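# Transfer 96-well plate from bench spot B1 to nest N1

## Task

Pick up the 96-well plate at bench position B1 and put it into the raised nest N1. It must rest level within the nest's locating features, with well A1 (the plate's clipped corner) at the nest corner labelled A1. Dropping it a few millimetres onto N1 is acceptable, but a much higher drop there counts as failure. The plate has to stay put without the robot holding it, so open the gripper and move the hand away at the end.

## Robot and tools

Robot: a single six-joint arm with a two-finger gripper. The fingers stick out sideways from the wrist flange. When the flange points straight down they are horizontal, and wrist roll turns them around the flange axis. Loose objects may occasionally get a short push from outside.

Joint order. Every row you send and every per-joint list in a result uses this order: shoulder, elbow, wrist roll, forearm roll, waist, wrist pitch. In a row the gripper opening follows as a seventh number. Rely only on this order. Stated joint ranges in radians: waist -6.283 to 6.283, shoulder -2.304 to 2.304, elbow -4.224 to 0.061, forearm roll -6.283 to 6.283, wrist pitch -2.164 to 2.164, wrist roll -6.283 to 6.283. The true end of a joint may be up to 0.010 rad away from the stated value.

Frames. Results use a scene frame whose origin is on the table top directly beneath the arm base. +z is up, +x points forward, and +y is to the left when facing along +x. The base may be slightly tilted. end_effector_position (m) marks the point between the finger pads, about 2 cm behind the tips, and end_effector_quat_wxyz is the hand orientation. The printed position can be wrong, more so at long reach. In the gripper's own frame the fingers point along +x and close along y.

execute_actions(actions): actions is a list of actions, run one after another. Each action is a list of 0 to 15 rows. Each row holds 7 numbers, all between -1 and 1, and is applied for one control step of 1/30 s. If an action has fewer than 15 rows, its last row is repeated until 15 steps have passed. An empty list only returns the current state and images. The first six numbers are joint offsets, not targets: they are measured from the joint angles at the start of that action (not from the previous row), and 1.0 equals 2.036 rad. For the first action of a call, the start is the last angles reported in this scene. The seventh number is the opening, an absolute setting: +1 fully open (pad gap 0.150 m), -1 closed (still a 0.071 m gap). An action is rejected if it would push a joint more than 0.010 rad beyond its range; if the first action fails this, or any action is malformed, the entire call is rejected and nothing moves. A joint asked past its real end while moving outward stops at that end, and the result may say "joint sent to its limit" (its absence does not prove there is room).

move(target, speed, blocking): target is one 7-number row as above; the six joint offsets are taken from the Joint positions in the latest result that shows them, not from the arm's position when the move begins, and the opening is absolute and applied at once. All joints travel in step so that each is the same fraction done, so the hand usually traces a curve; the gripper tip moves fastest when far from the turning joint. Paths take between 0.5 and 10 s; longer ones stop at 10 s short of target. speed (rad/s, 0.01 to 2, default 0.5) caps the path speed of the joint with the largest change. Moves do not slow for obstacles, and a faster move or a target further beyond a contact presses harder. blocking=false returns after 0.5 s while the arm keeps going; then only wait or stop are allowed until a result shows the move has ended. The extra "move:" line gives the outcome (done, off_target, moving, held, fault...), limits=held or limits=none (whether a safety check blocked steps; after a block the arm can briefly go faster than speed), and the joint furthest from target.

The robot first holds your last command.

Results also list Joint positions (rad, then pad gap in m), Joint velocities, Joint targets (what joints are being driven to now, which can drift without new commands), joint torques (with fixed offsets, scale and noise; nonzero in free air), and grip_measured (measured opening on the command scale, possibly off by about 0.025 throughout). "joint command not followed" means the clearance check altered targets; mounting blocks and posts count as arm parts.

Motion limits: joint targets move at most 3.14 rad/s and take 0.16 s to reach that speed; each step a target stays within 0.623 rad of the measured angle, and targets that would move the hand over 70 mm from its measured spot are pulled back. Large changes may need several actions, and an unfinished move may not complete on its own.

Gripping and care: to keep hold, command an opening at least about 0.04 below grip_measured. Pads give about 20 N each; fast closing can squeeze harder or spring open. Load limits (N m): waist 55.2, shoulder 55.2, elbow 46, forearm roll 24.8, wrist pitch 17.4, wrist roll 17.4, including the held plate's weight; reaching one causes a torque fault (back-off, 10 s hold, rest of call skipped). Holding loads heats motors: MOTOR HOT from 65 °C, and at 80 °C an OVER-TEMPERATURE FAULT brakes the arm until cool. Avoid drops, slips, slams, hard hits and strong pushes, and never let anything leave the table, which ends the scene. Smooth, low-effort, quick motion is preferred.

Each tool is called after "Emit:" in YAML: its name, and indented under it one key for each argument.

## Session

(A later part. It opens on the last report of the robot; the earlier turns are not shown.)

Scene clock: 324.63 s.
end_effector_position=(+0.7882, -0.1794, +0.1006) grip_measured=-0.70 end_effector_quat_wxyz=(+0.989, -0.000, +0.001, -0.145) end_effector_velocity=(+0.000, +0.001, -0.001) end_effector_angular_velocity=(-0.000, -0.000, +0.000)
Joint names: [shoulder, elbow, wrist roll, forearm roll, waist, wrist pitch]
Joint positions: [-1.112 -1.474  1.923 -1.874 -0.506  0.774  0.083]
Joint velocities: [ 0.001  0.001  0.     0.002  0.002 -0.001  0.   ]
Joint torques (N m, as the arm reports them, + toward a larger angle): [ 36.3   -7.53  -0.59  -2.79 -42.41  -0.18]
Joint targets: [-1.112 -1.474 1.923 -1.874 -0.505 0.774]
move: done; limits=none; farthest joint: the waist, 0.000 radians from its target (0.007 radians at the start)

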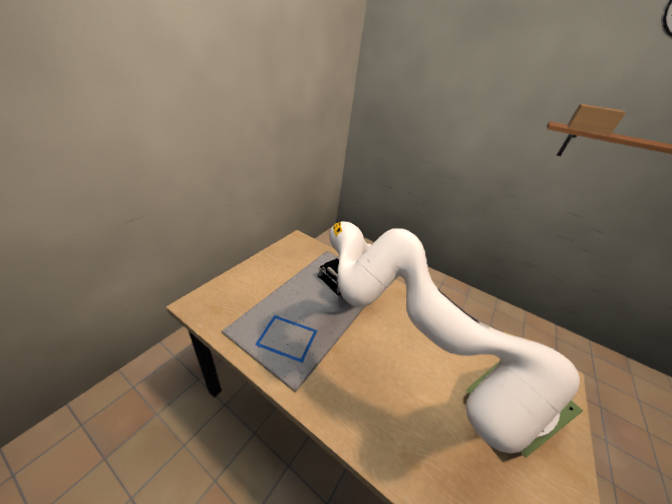

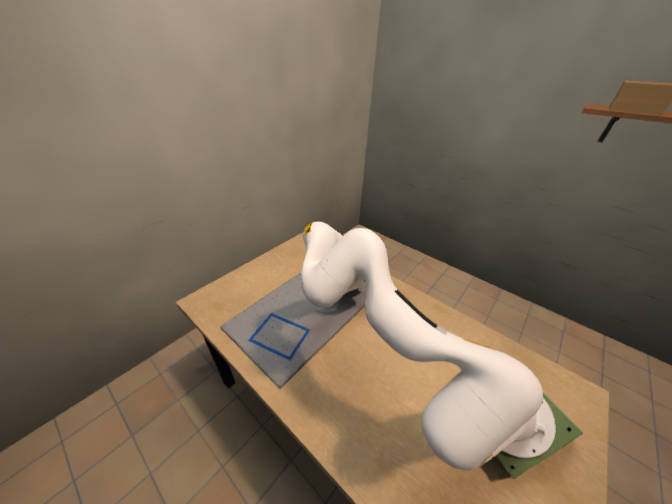

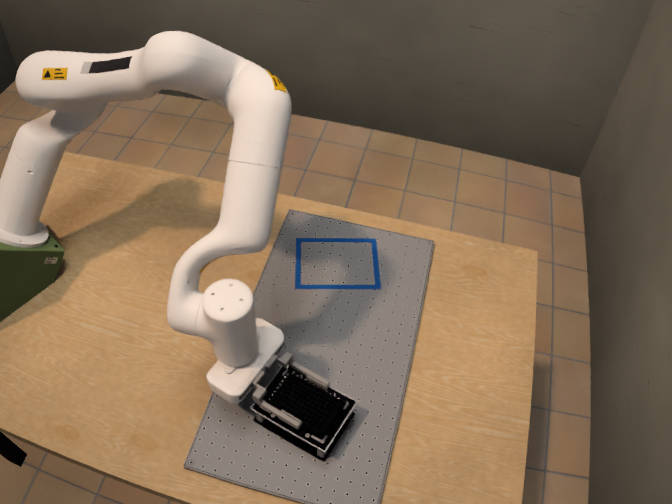

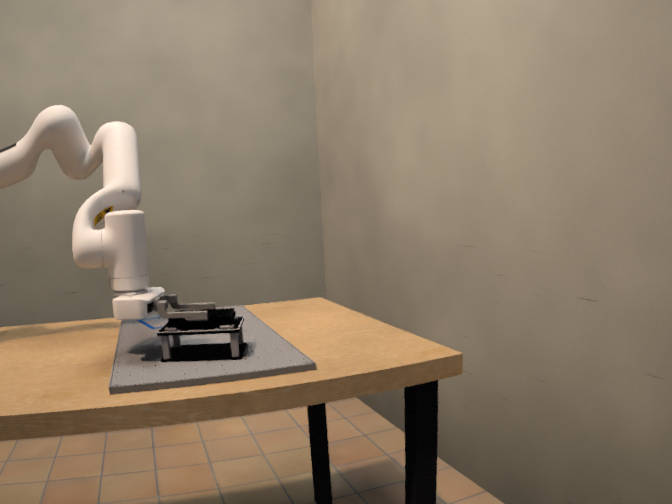

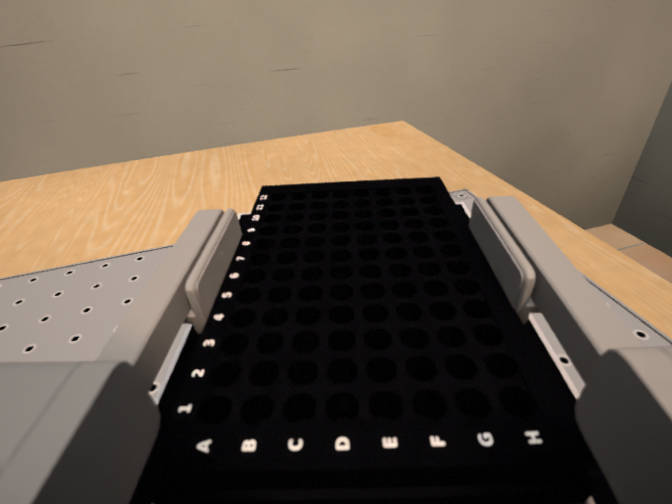

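Emit:
move:
  target: [0.0, 0.0032, -0.0069, 0.0033, 0.0002, -0.0011, -0.83]
  speed: 0.03

Emit:
zoom_image:
  camera: "cam_wrist"
  region: [120, 400, 624, 504]

Emit:
zoom_image:
  camera: "cam_wrist"
  region: [210, 160, 510, 260]

Emit:
zoom_image:
  camera: "cam_low"
  region: [150, 300, 255, 345]

Emit:
zoom_image:
  camera: "cam_high"
  region: [245, 350, 365, 465]

Scene clock: 341.63 s.
end_effector_position=(+0.7859, -0.1788, +0.0992) grip_measured=-0.70 end_effector_quat_wxyz=(+0.990, -0.000, +0.001, -0.143) end_effector_velocity=(-0.000, +0.000, -0.000) end_effector_angular_velocity=(+0.000, +0.000, +0.001)
Joint names: [shoulder, elbow, wrist roll, forearm roll, waist, wrist pitch]
Joint positions: [-1.112 -1.467  1.91  -1.868 -0.505  0.772  0.083]
Joint velocities: [-0.     0.001 -0.002  0.001  0.     0.     0.   ]
Joint torques (N m, as the arm reports them, + toward a larger angle): [ 35.41  -7.86  -0.5   -2.62 -42.65  -0.39]
Joint targets: [-1.112 -1.467 1.909 -1.868 -0.505 0.772]
move: done; limits=none; farthest joint: the wrist roll, 0.001 radians from its target (0.015 radians at the start)

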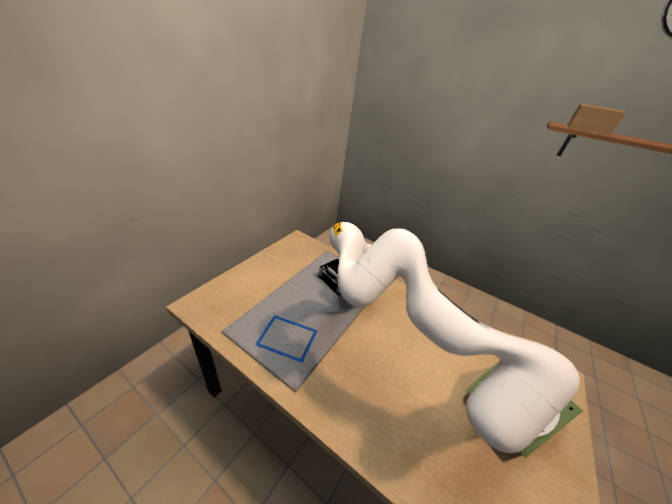

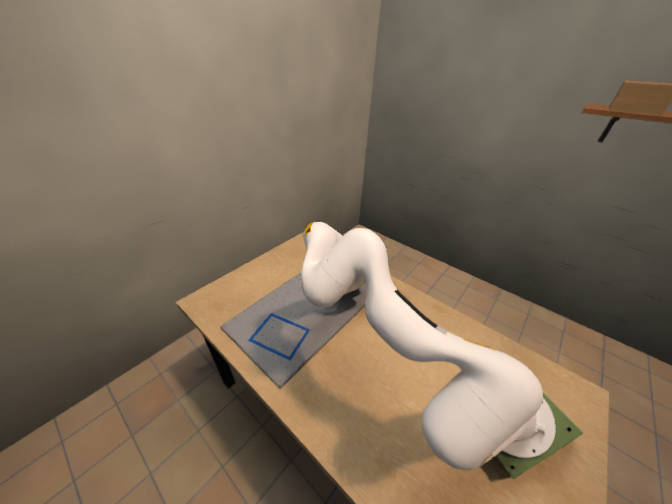

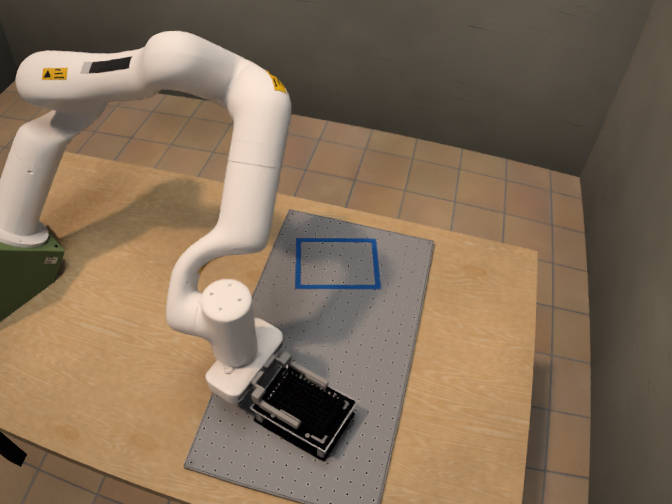

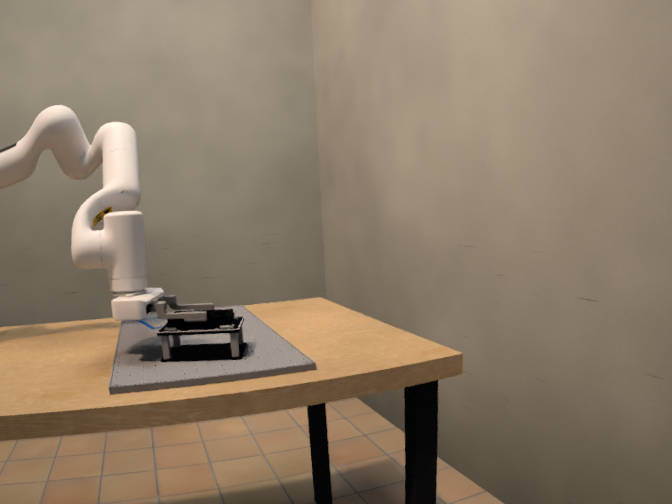

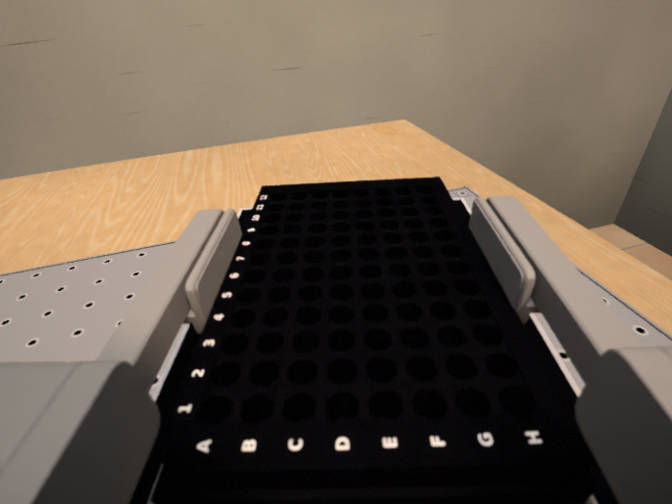

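Region (120, 400, 624, 504) of cam_wrist's 672x504 image, scaled by 1.000; it fills the top 104 rows of this view, and the rest is white.

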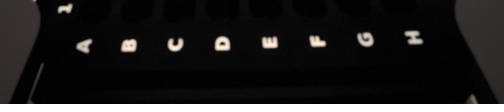

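Region (210, 160, 510, 260) of cam_wrist's 672x504 image, scaled by 1.680, with more detail than that image has.

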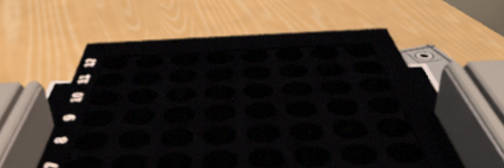

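Region (150, 300, 255, 345) of cam_low's 672x504 image, scaled by 4.800, with more detail than that image has; it fills the top 216 rows of this view, and the rest is white.

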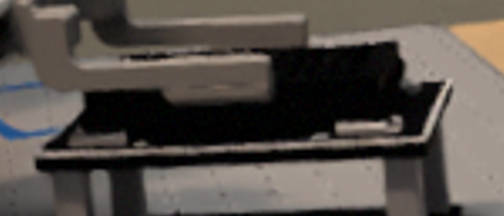

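Region (245, 350, 365, 465) of cam_high's 672x504 image, scaled by 4.200, with more detail than that image has; it fills the top 483 rows of this view, and the rest is white.

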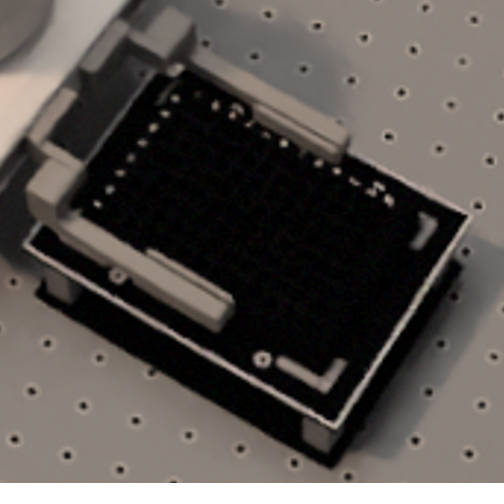

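Emit:
move:
  target: [-0.0023, -0.0014, -0.0013, 0.0022, 0.0015, -0.0008, -0.83]
  speed: 0.01

Emit:
zoom_image:
  camera: "cam_low"
  region: [150, 300, 255, 345]

Emit:
zoom_image:
  camera: "cam_high"
  region: [245, 350, 365, 465]

Emit:
zoom_image:
  camera: "cam_wrist"
  region: [210, 160, 510, 260]

Emit:
zoom_image:
  camera: "cam_wrist"
  region: [120, 400, 624, 504]

Scene clock: 347.03 s.
end_effector_position=(+0.7859, -0.1787, +0.0964) grip_measured=-0.70 end_effector_quat_wxyz=(+0.990, -0.001, +0.001, -0.143) end_effector_velocity=(+0.000, +0.000, -0.001) end_effector_angular_velocity=(-0.000, -0.000, +0.000)
Joint names: [shoulder, elbow, wrist roll, forearm roll, waist, wrist pitch]
Joint positions: [-1.116 -1.47   1.907 -1.863 -0.502  0.77   0.083]
Joint velocities: [-0.002 -0.002 -0.001  0.002  0.001 -0.001  0.   ]
Joint torques (N m, as the arm reports them, + toward a larger angle): [ 35.75  -7.6   -0.37  -2.74 -41.74  -0.32]
Joint targets: [-1.117 -1.470 1.907 -1.863 -0.502 0.770]
move: done; limits=none; farthest joint: the waist, 0.000 radians from its target (0.003 radians at the start)

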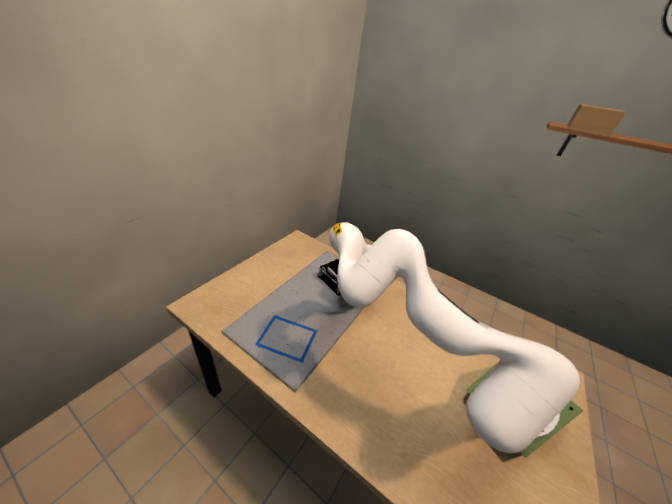

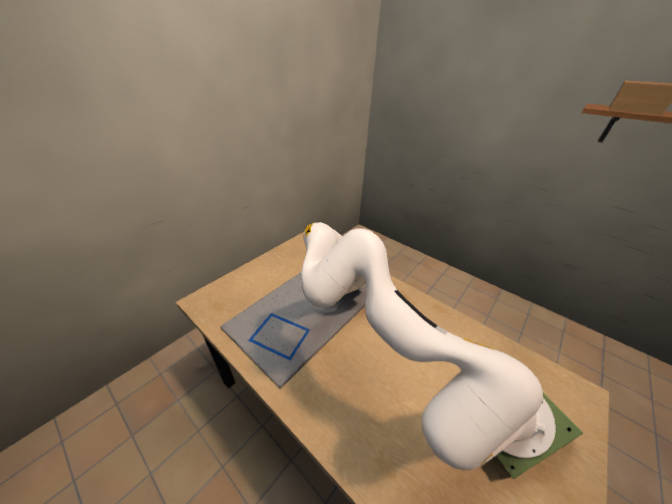

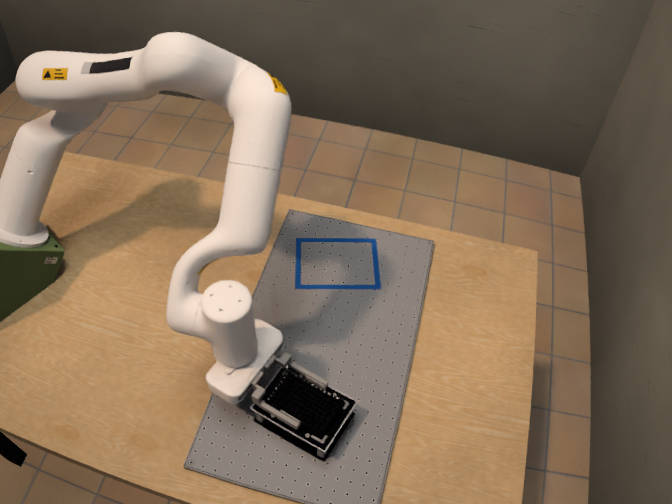

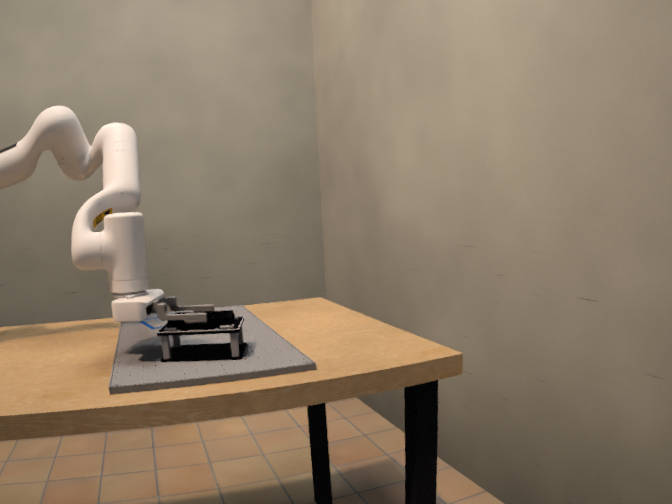

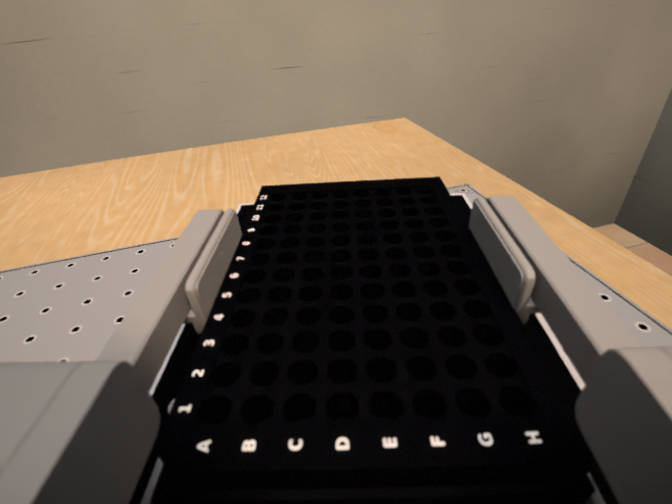

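Region (150, 300, 255, 345) of cam_low's 672x504 image, scaled by 4.800, with more detail than that image has; it fills the top 216 rows of this view, and the rest is white.

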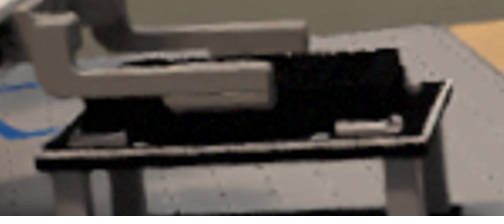

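Region (245, 350, 365, 465) of cam_high's 672x504 image, scaled by 4.200, with more detail than that image has; it fills the top 483 rows of this view, and the rest is white.

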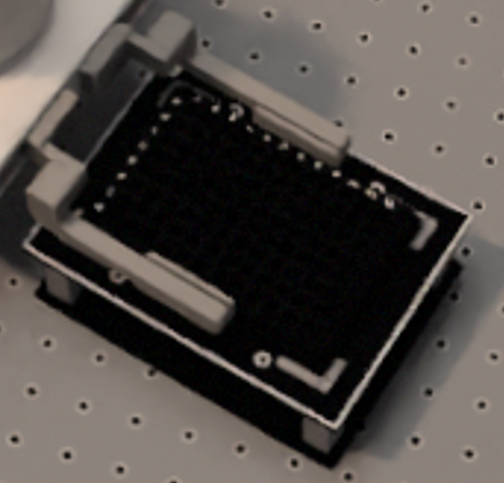

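Region (210, 160, 510, 260) of cam_wrist's 672x504 image, scaled by 1.680, with more detail than that image has.

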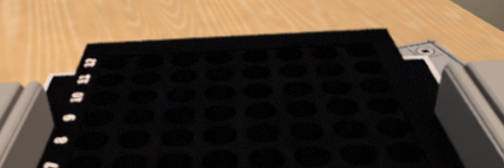

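Region (120, 400, 624, 504) of cam_wrist's 672x504 image, scaled by 1.000; it fills the top 104 rows of this view, and the rest is white.

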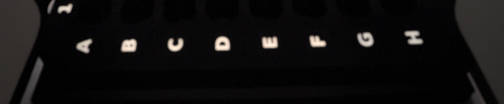

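Emit:
move:
  target: [-0.0015, -0.0009, -0.0007, 0.0017, 0.0012, -0.0006, -0.83]
  speed: 0.01

Emit:
zoom_image:
  camera: "cam_low"
  region: [150, 300, 255, 345]

Emit:
zoom_image:
  camera: "cam_wrist"
  region: [210, 160, 510, 260]

Emit:
zoom_image:
  camera: "cam_wrist"
  region: [120, 400, 624, 504]

Scene clock: 353.30 s.
end_effector_position=(+0.7860, -0.1785, +0.0944) grip_measured=-0.70 end_effector_quat_wxyz=(+0.990, -0.001, +0.001, -0.143) end_effector_velocity=(-0.000, -0.000, -0.001) end_effector_angular_velocity=(-0.000, -0.000, -0.001)
Joint names: [shoulder, elbow, wrist roll, forearm roll, waist, wrist pitch]
Joint positions: [-1.119 -1.472  1.906 -1.86  -0.5    0.769  0.083]
Joint velocities: [-0.001 -0.001 -0.     0.002  0.001 -0.001  0.   ]
Joint torques (N m, as the arm reports them, + toward a larger angle): [ 35.11  -7.85  -0.53  -2.41 -42.23  -0.31]
Joint targets: [-1.119 -1.472 1.906 -1.860 -0.500 0.769]
move: done; limits=none; farthest joint: the waist, 0.000 radians from its target (0.003 radians at the start)

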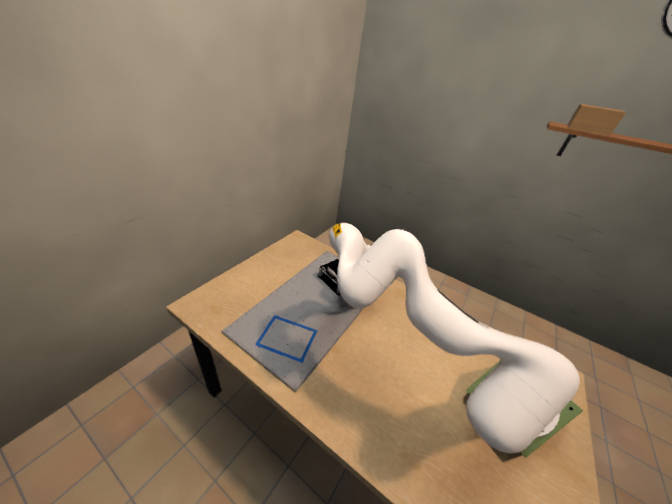

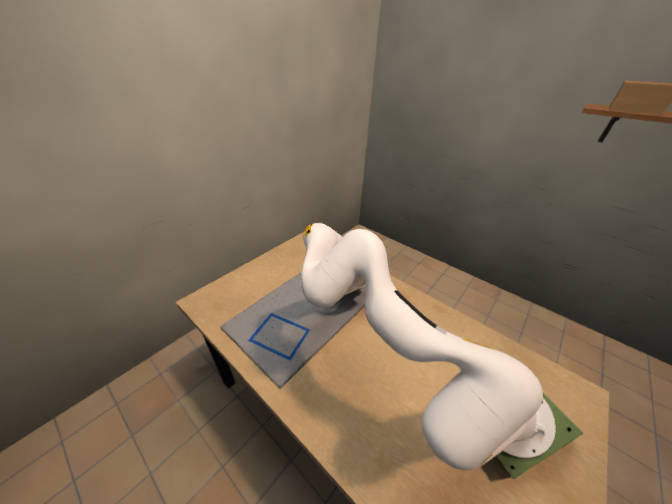

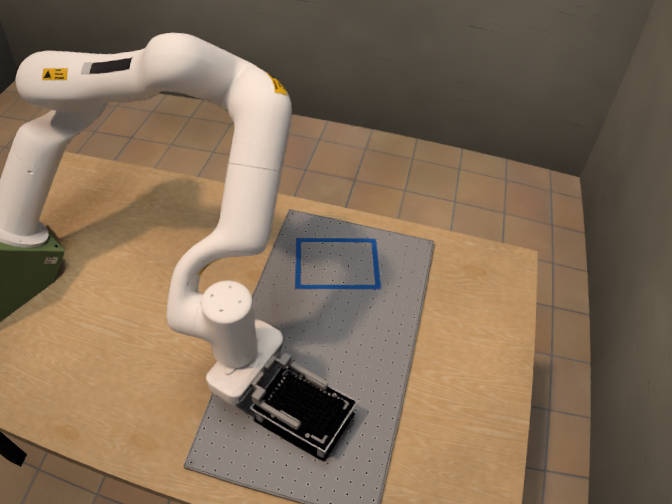

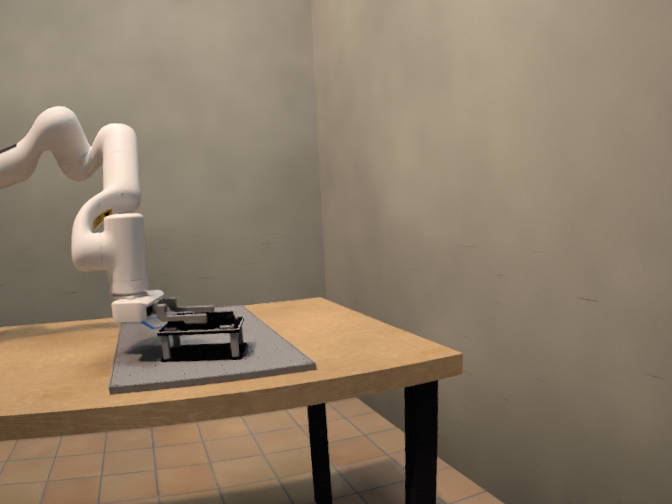

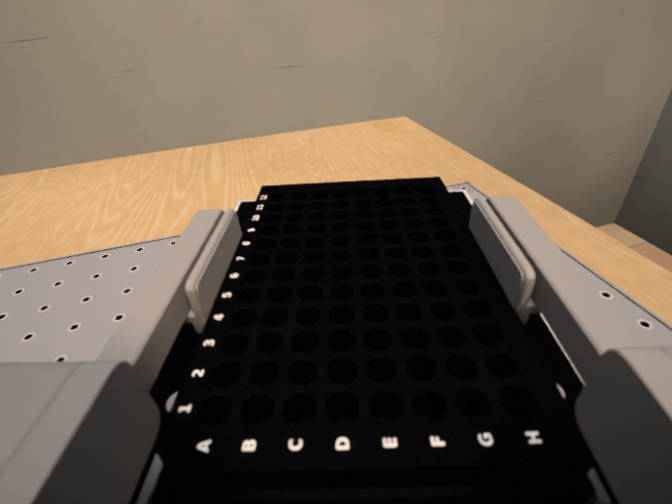

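Region (150, 300, 255, 345) of cam_low's 672x504 image, scaled by 4.800, with more detail than that image has; it fills the top 216 rows of this view, and the rest is white.

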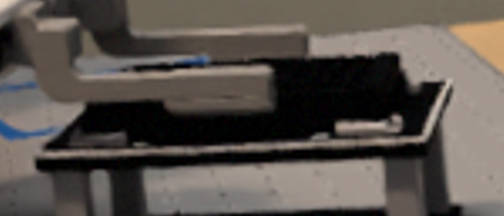

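Region (210, 160, 510, 260) of cam_wrist's 672x504 image, scaled by 1.680, with more detail than that image has.

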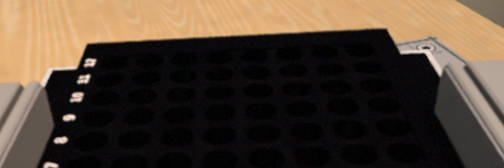

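Region (120, 400, 624, 504) of cam_wrist's 672x504 image, scaled by 1.000; it fills the top 104 rows of this view, and the rest is white.

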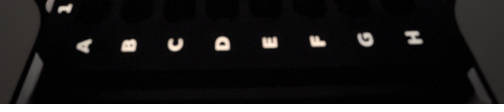

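Emit:
move:
  target: [-0.0013, -0.0008, -0.0006, 0.0013, 0.0009, -0.0005, -0.83]
  speed: 0.01

Emit:
zoom_image:
  camera: "cam_wrist"
  region: [210, 160, 510, 260]

Emit:
zoom_image:
  camera: "cam_wrist"
  region: [120, 400, 624, 504]

Scene clock: 359.00 s.
end_effector_position=(+0.7860, -0.1785, +0.0928) grip_measured=-0.70 end_effector_quat_wxyz=(+0.990, -0.001, +0.001, -0.143) end_effector_velocity=(+0.001, +0.000, -0.000) end_effector_angular_velocity=(-0.000, -0.001, +0.001)
Joint names: [shoulder, elbow, wrist roll, forearm roll, waist, wrist pitch]
Joint positions: [-1.122 -1.473  1.905 -1.857 -0.498  0.768  0.083]
Joint velocities: [-0.    -0.001 -0.     0.001  0.001 -0.     0.   ]
Joint torques (N m, as the arm reports them, + toward a larger angle): [ 36.26  -7.7   -0.57  -2.76 -42.75  -0.26]
Joint targets: [-1.122 -1.473 1.904 -1.857 -0.498 0.768]
move: done; limits=none; farthest joint: the waist, 0.000 radians from its target (0.002 radians at the start)

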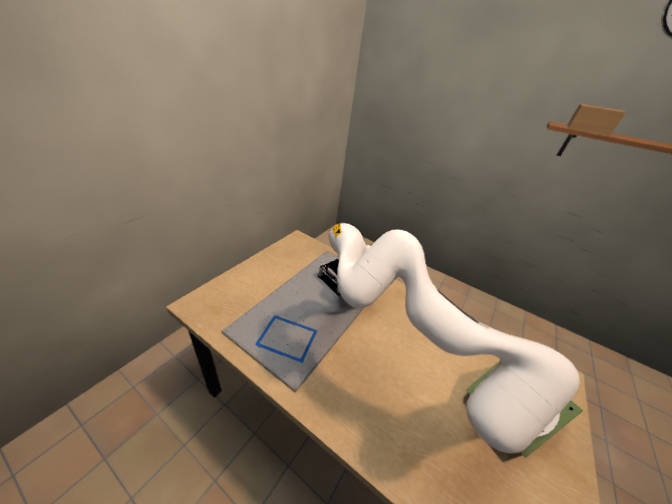

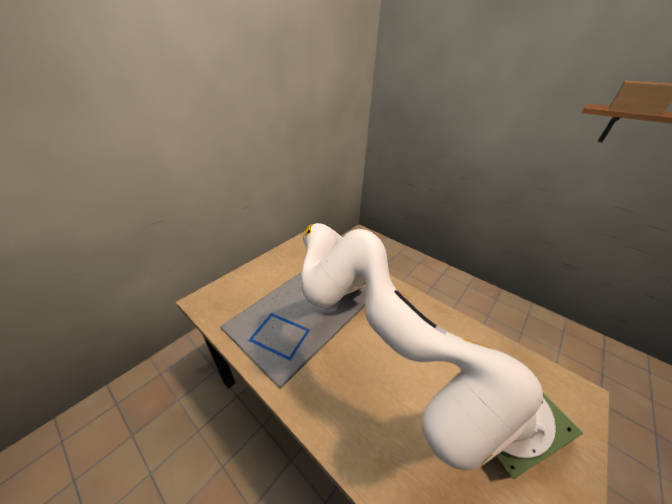

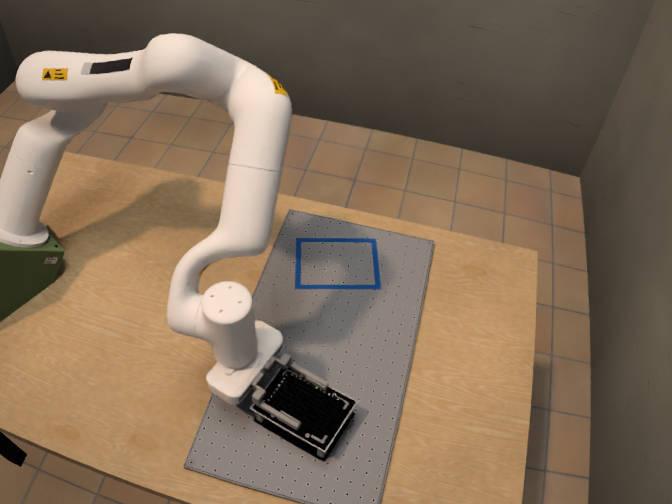

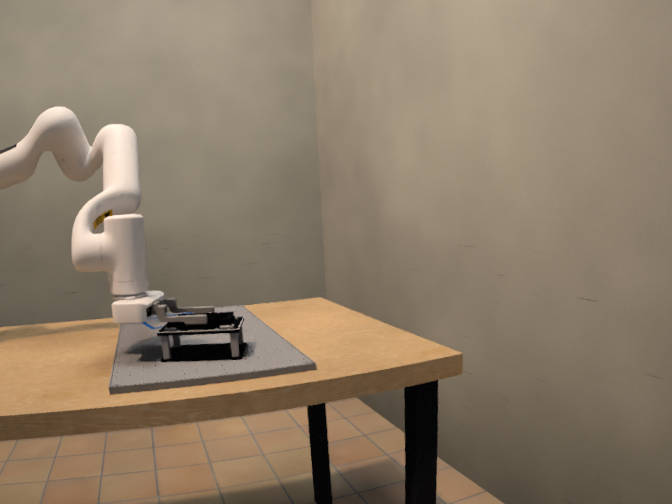

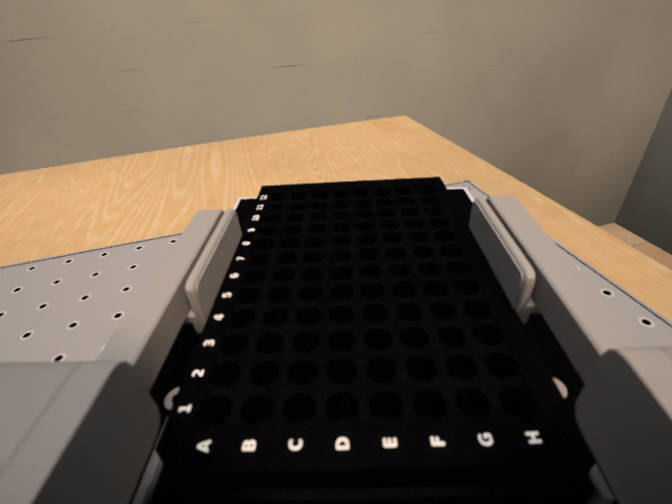

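Region (210, 160, 510, 260) of cam_wrist's 672x504 image, scaled by 1.680, with more detail than that image has.

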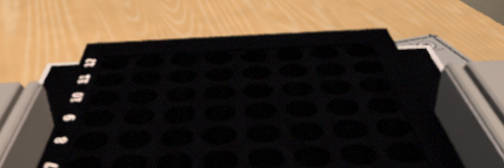

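Region (120, 400, 624, 504) of cam_wrist's 672x504 image, scaled by 1.000; it fills the top 104 rows of this view, and the rest is white.

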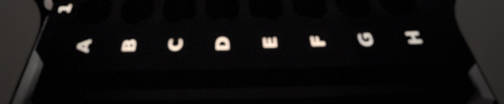

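Emit:
execute_actions:
  actions:
    - [[-0.0006,-0.0004,-0.0003,0.0006,0.0004,-0.0002,-0.83],[-0.0006,-0.0004,-0.0003,0.0006,0.0004,-0.0002,-0.83],[-0.0006,-0.0004,-0.0003,0.0006,0.0004,-0.0002,-0.83],[-0.0006,-0.0004,-0.0003,0.0006,0.0004,-0.0002,-0.83],[-0.0006,-0.0004,-0.0003,0.0006,0.0004,-0.0002,-0.83],[-0.0006,-0.0004,-0.0003,0.0006,0.0004,-0.0002,-0.83],[-0.0006,-0.0004,-0.0003,0.0006,0.0004,-0.0002,-0.83],[-0.0006,-0.0004,-0.0003,0.0006,0.0004,-0.0002,-0.72],[-0.0006,-0.0004,-0.0003,0.0006,0.0004,-0.0002,-0.68],[-0.0006,-0.0004,-0.0003,0.0006,0.0004,-0.0002,-0.64],[-0.0006,-0.0004,-0.0003,0.0006,0.0004,-0.0002,-0.58],[-0.0006,-0.0004,-0.0003,0.0006,0.0004,-0.0002,-0.5],[-0.0006,-0.0004,-0.0003,0.0006,0.0004,-0.0002,-0.4],[-0.0006,-0.0004,-0.0003,0.0006,0.0004,-0.0002,-0.3],[-0.0006,-0.0004,-0.0003,0.0006,0.0004,-0.0002,-0.2]]

Emit:
wait:
  seconds: 0.5

Scene clock: 365.30 s.
end_effector_position=(+0.7861, -0.1785, +0.0921) grip_measured=-0.42 end_effector_quat_wxyz=(+0.990, -0.001, +0.000, -0.142) end_effector_velocity=(-0.000, -0.000, -0.001) end_effector_angular_velocity=(+0.000, +0.001, -0.001)
Joint names: [shoulder, elbow, wrist roll, forearm roll, waist, wrist pitch]
Joint positions: [-1.123 -1.474  1.904 -1.856 -0.497  0.767  0.094]
Joint velocities: [-0.001  0.     0.     0.     0.    -0.     0.105]
Joint torques (N m, as the arm reports them, + toward a larger angle): [ 35.42  -7.21  -0.51  -2.7  -42.23  -0.3 ]
Joint targets: [-1.123 -1.474 1.904 -1.856 -0.497 0.767]

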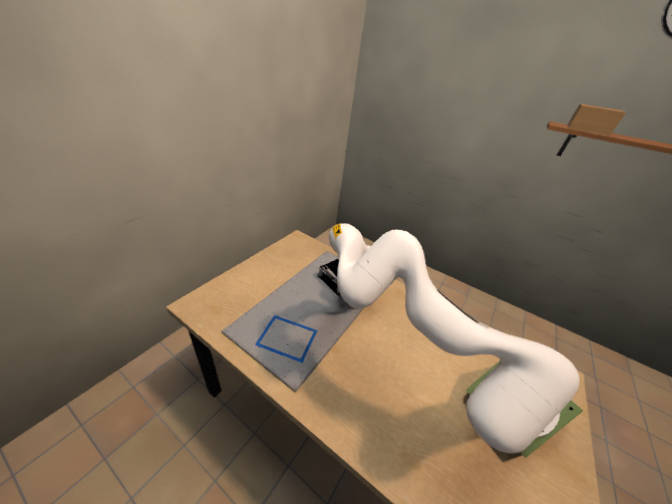

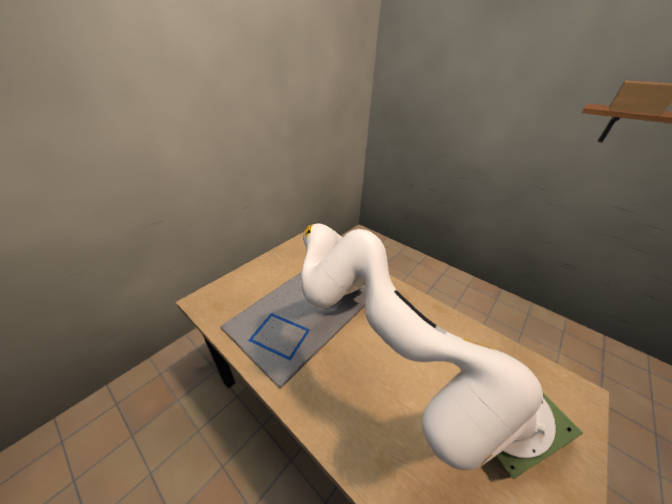

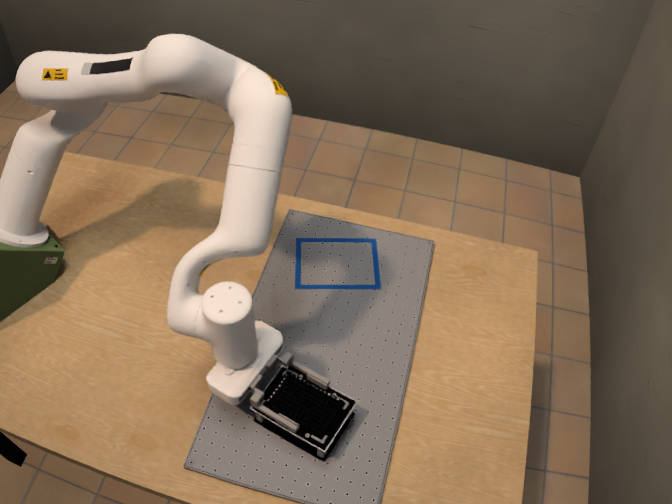

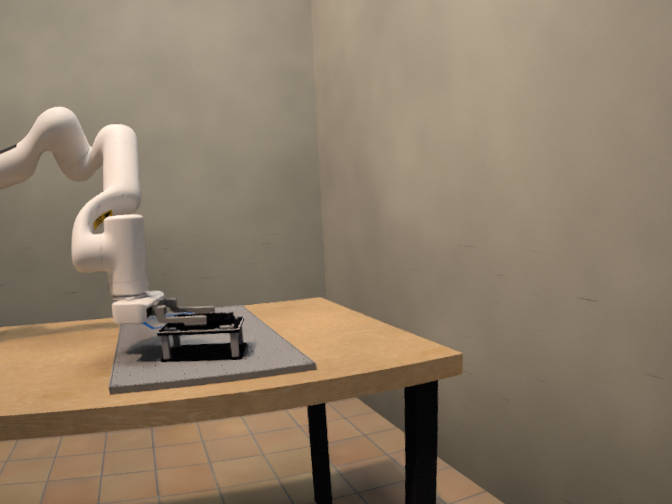

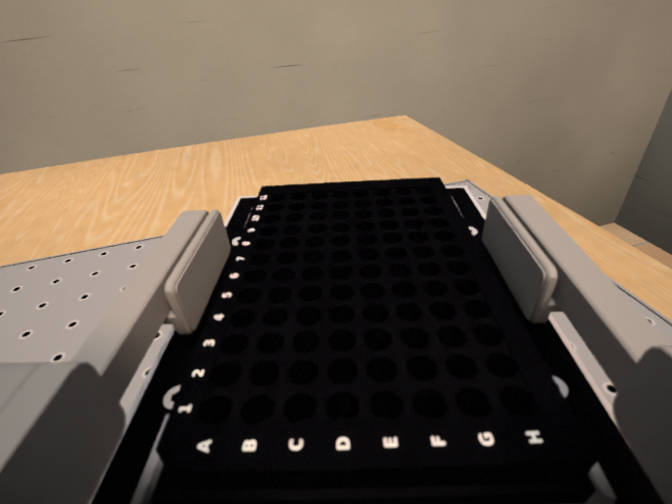

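Scene clock: 365.80 s.
end_effector_position=(+0.7860, -0.1785, +0.0920) grip_measured=-0.20 end_effector_quat_wxyz=(+0.990, -0.001, +0.000, -0.143) end_effector_velocity=(+0.000, +0.000, +0.000) end_effector_angular_velocity=(+0.000, -0.000, +0.001)
Joint names: [shoulder, elbow, wrist roll, forearm roll, waist, wrist pitch]
Joint positions: [-1.123 -1.474  1.904 -1.856 -0.497  0.767  0.103]
Joint velocities: [ 0.001  0.    -0.    -0.     0.     0.001  0.   ]
Joint torques (N m, as the arm reports them, + toward a larger angle): [ 34.95  -7.87  -0.5   -2.24 -42.36  -0.28]
Joint targets: [-1.123 -1.474 1.904 -1.856 -0.497 0.767]
wait: 0.50 s; at rest by 0.40 s

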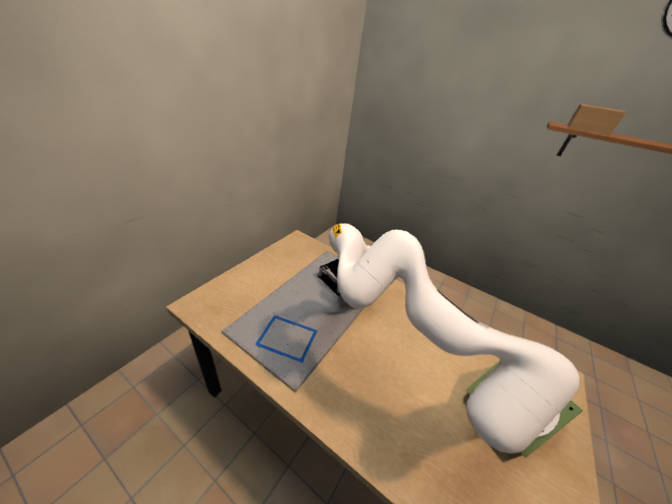

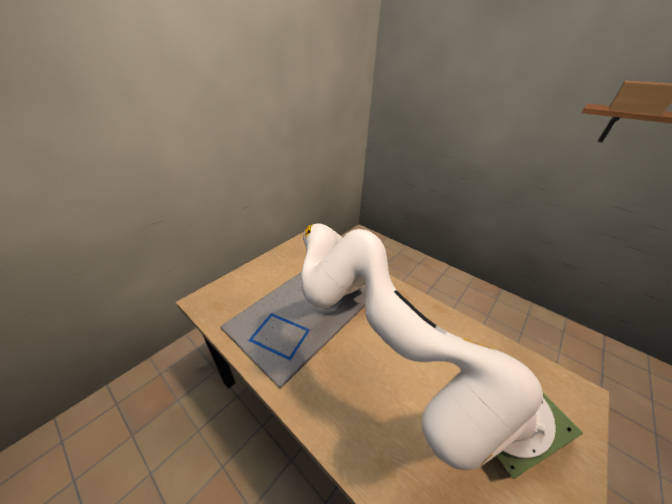

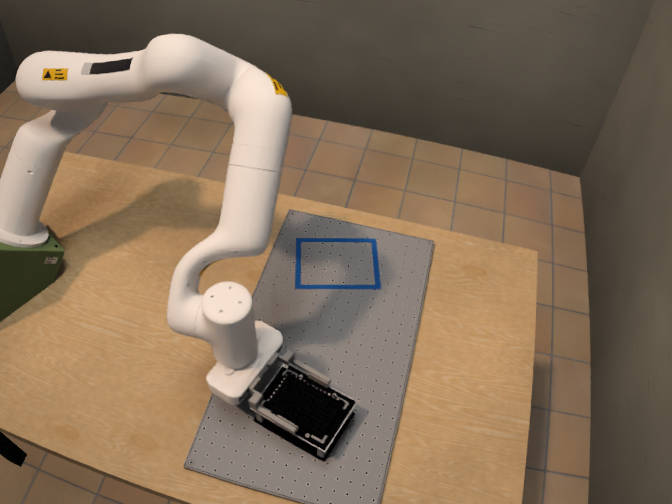

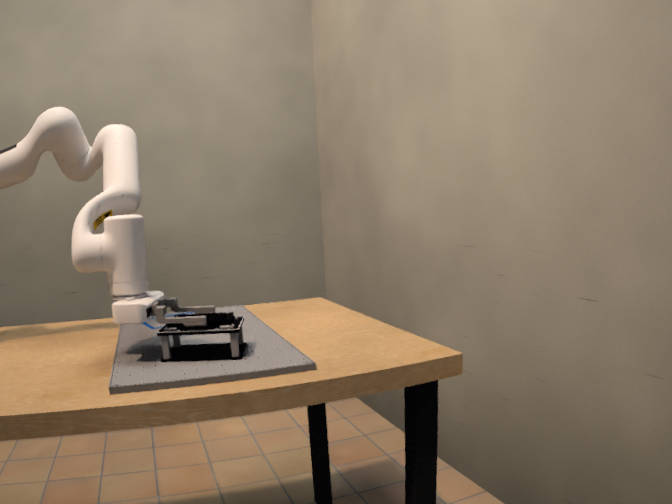

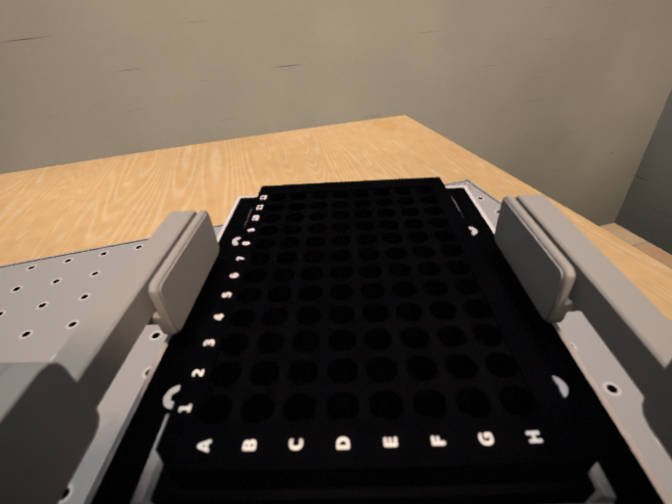

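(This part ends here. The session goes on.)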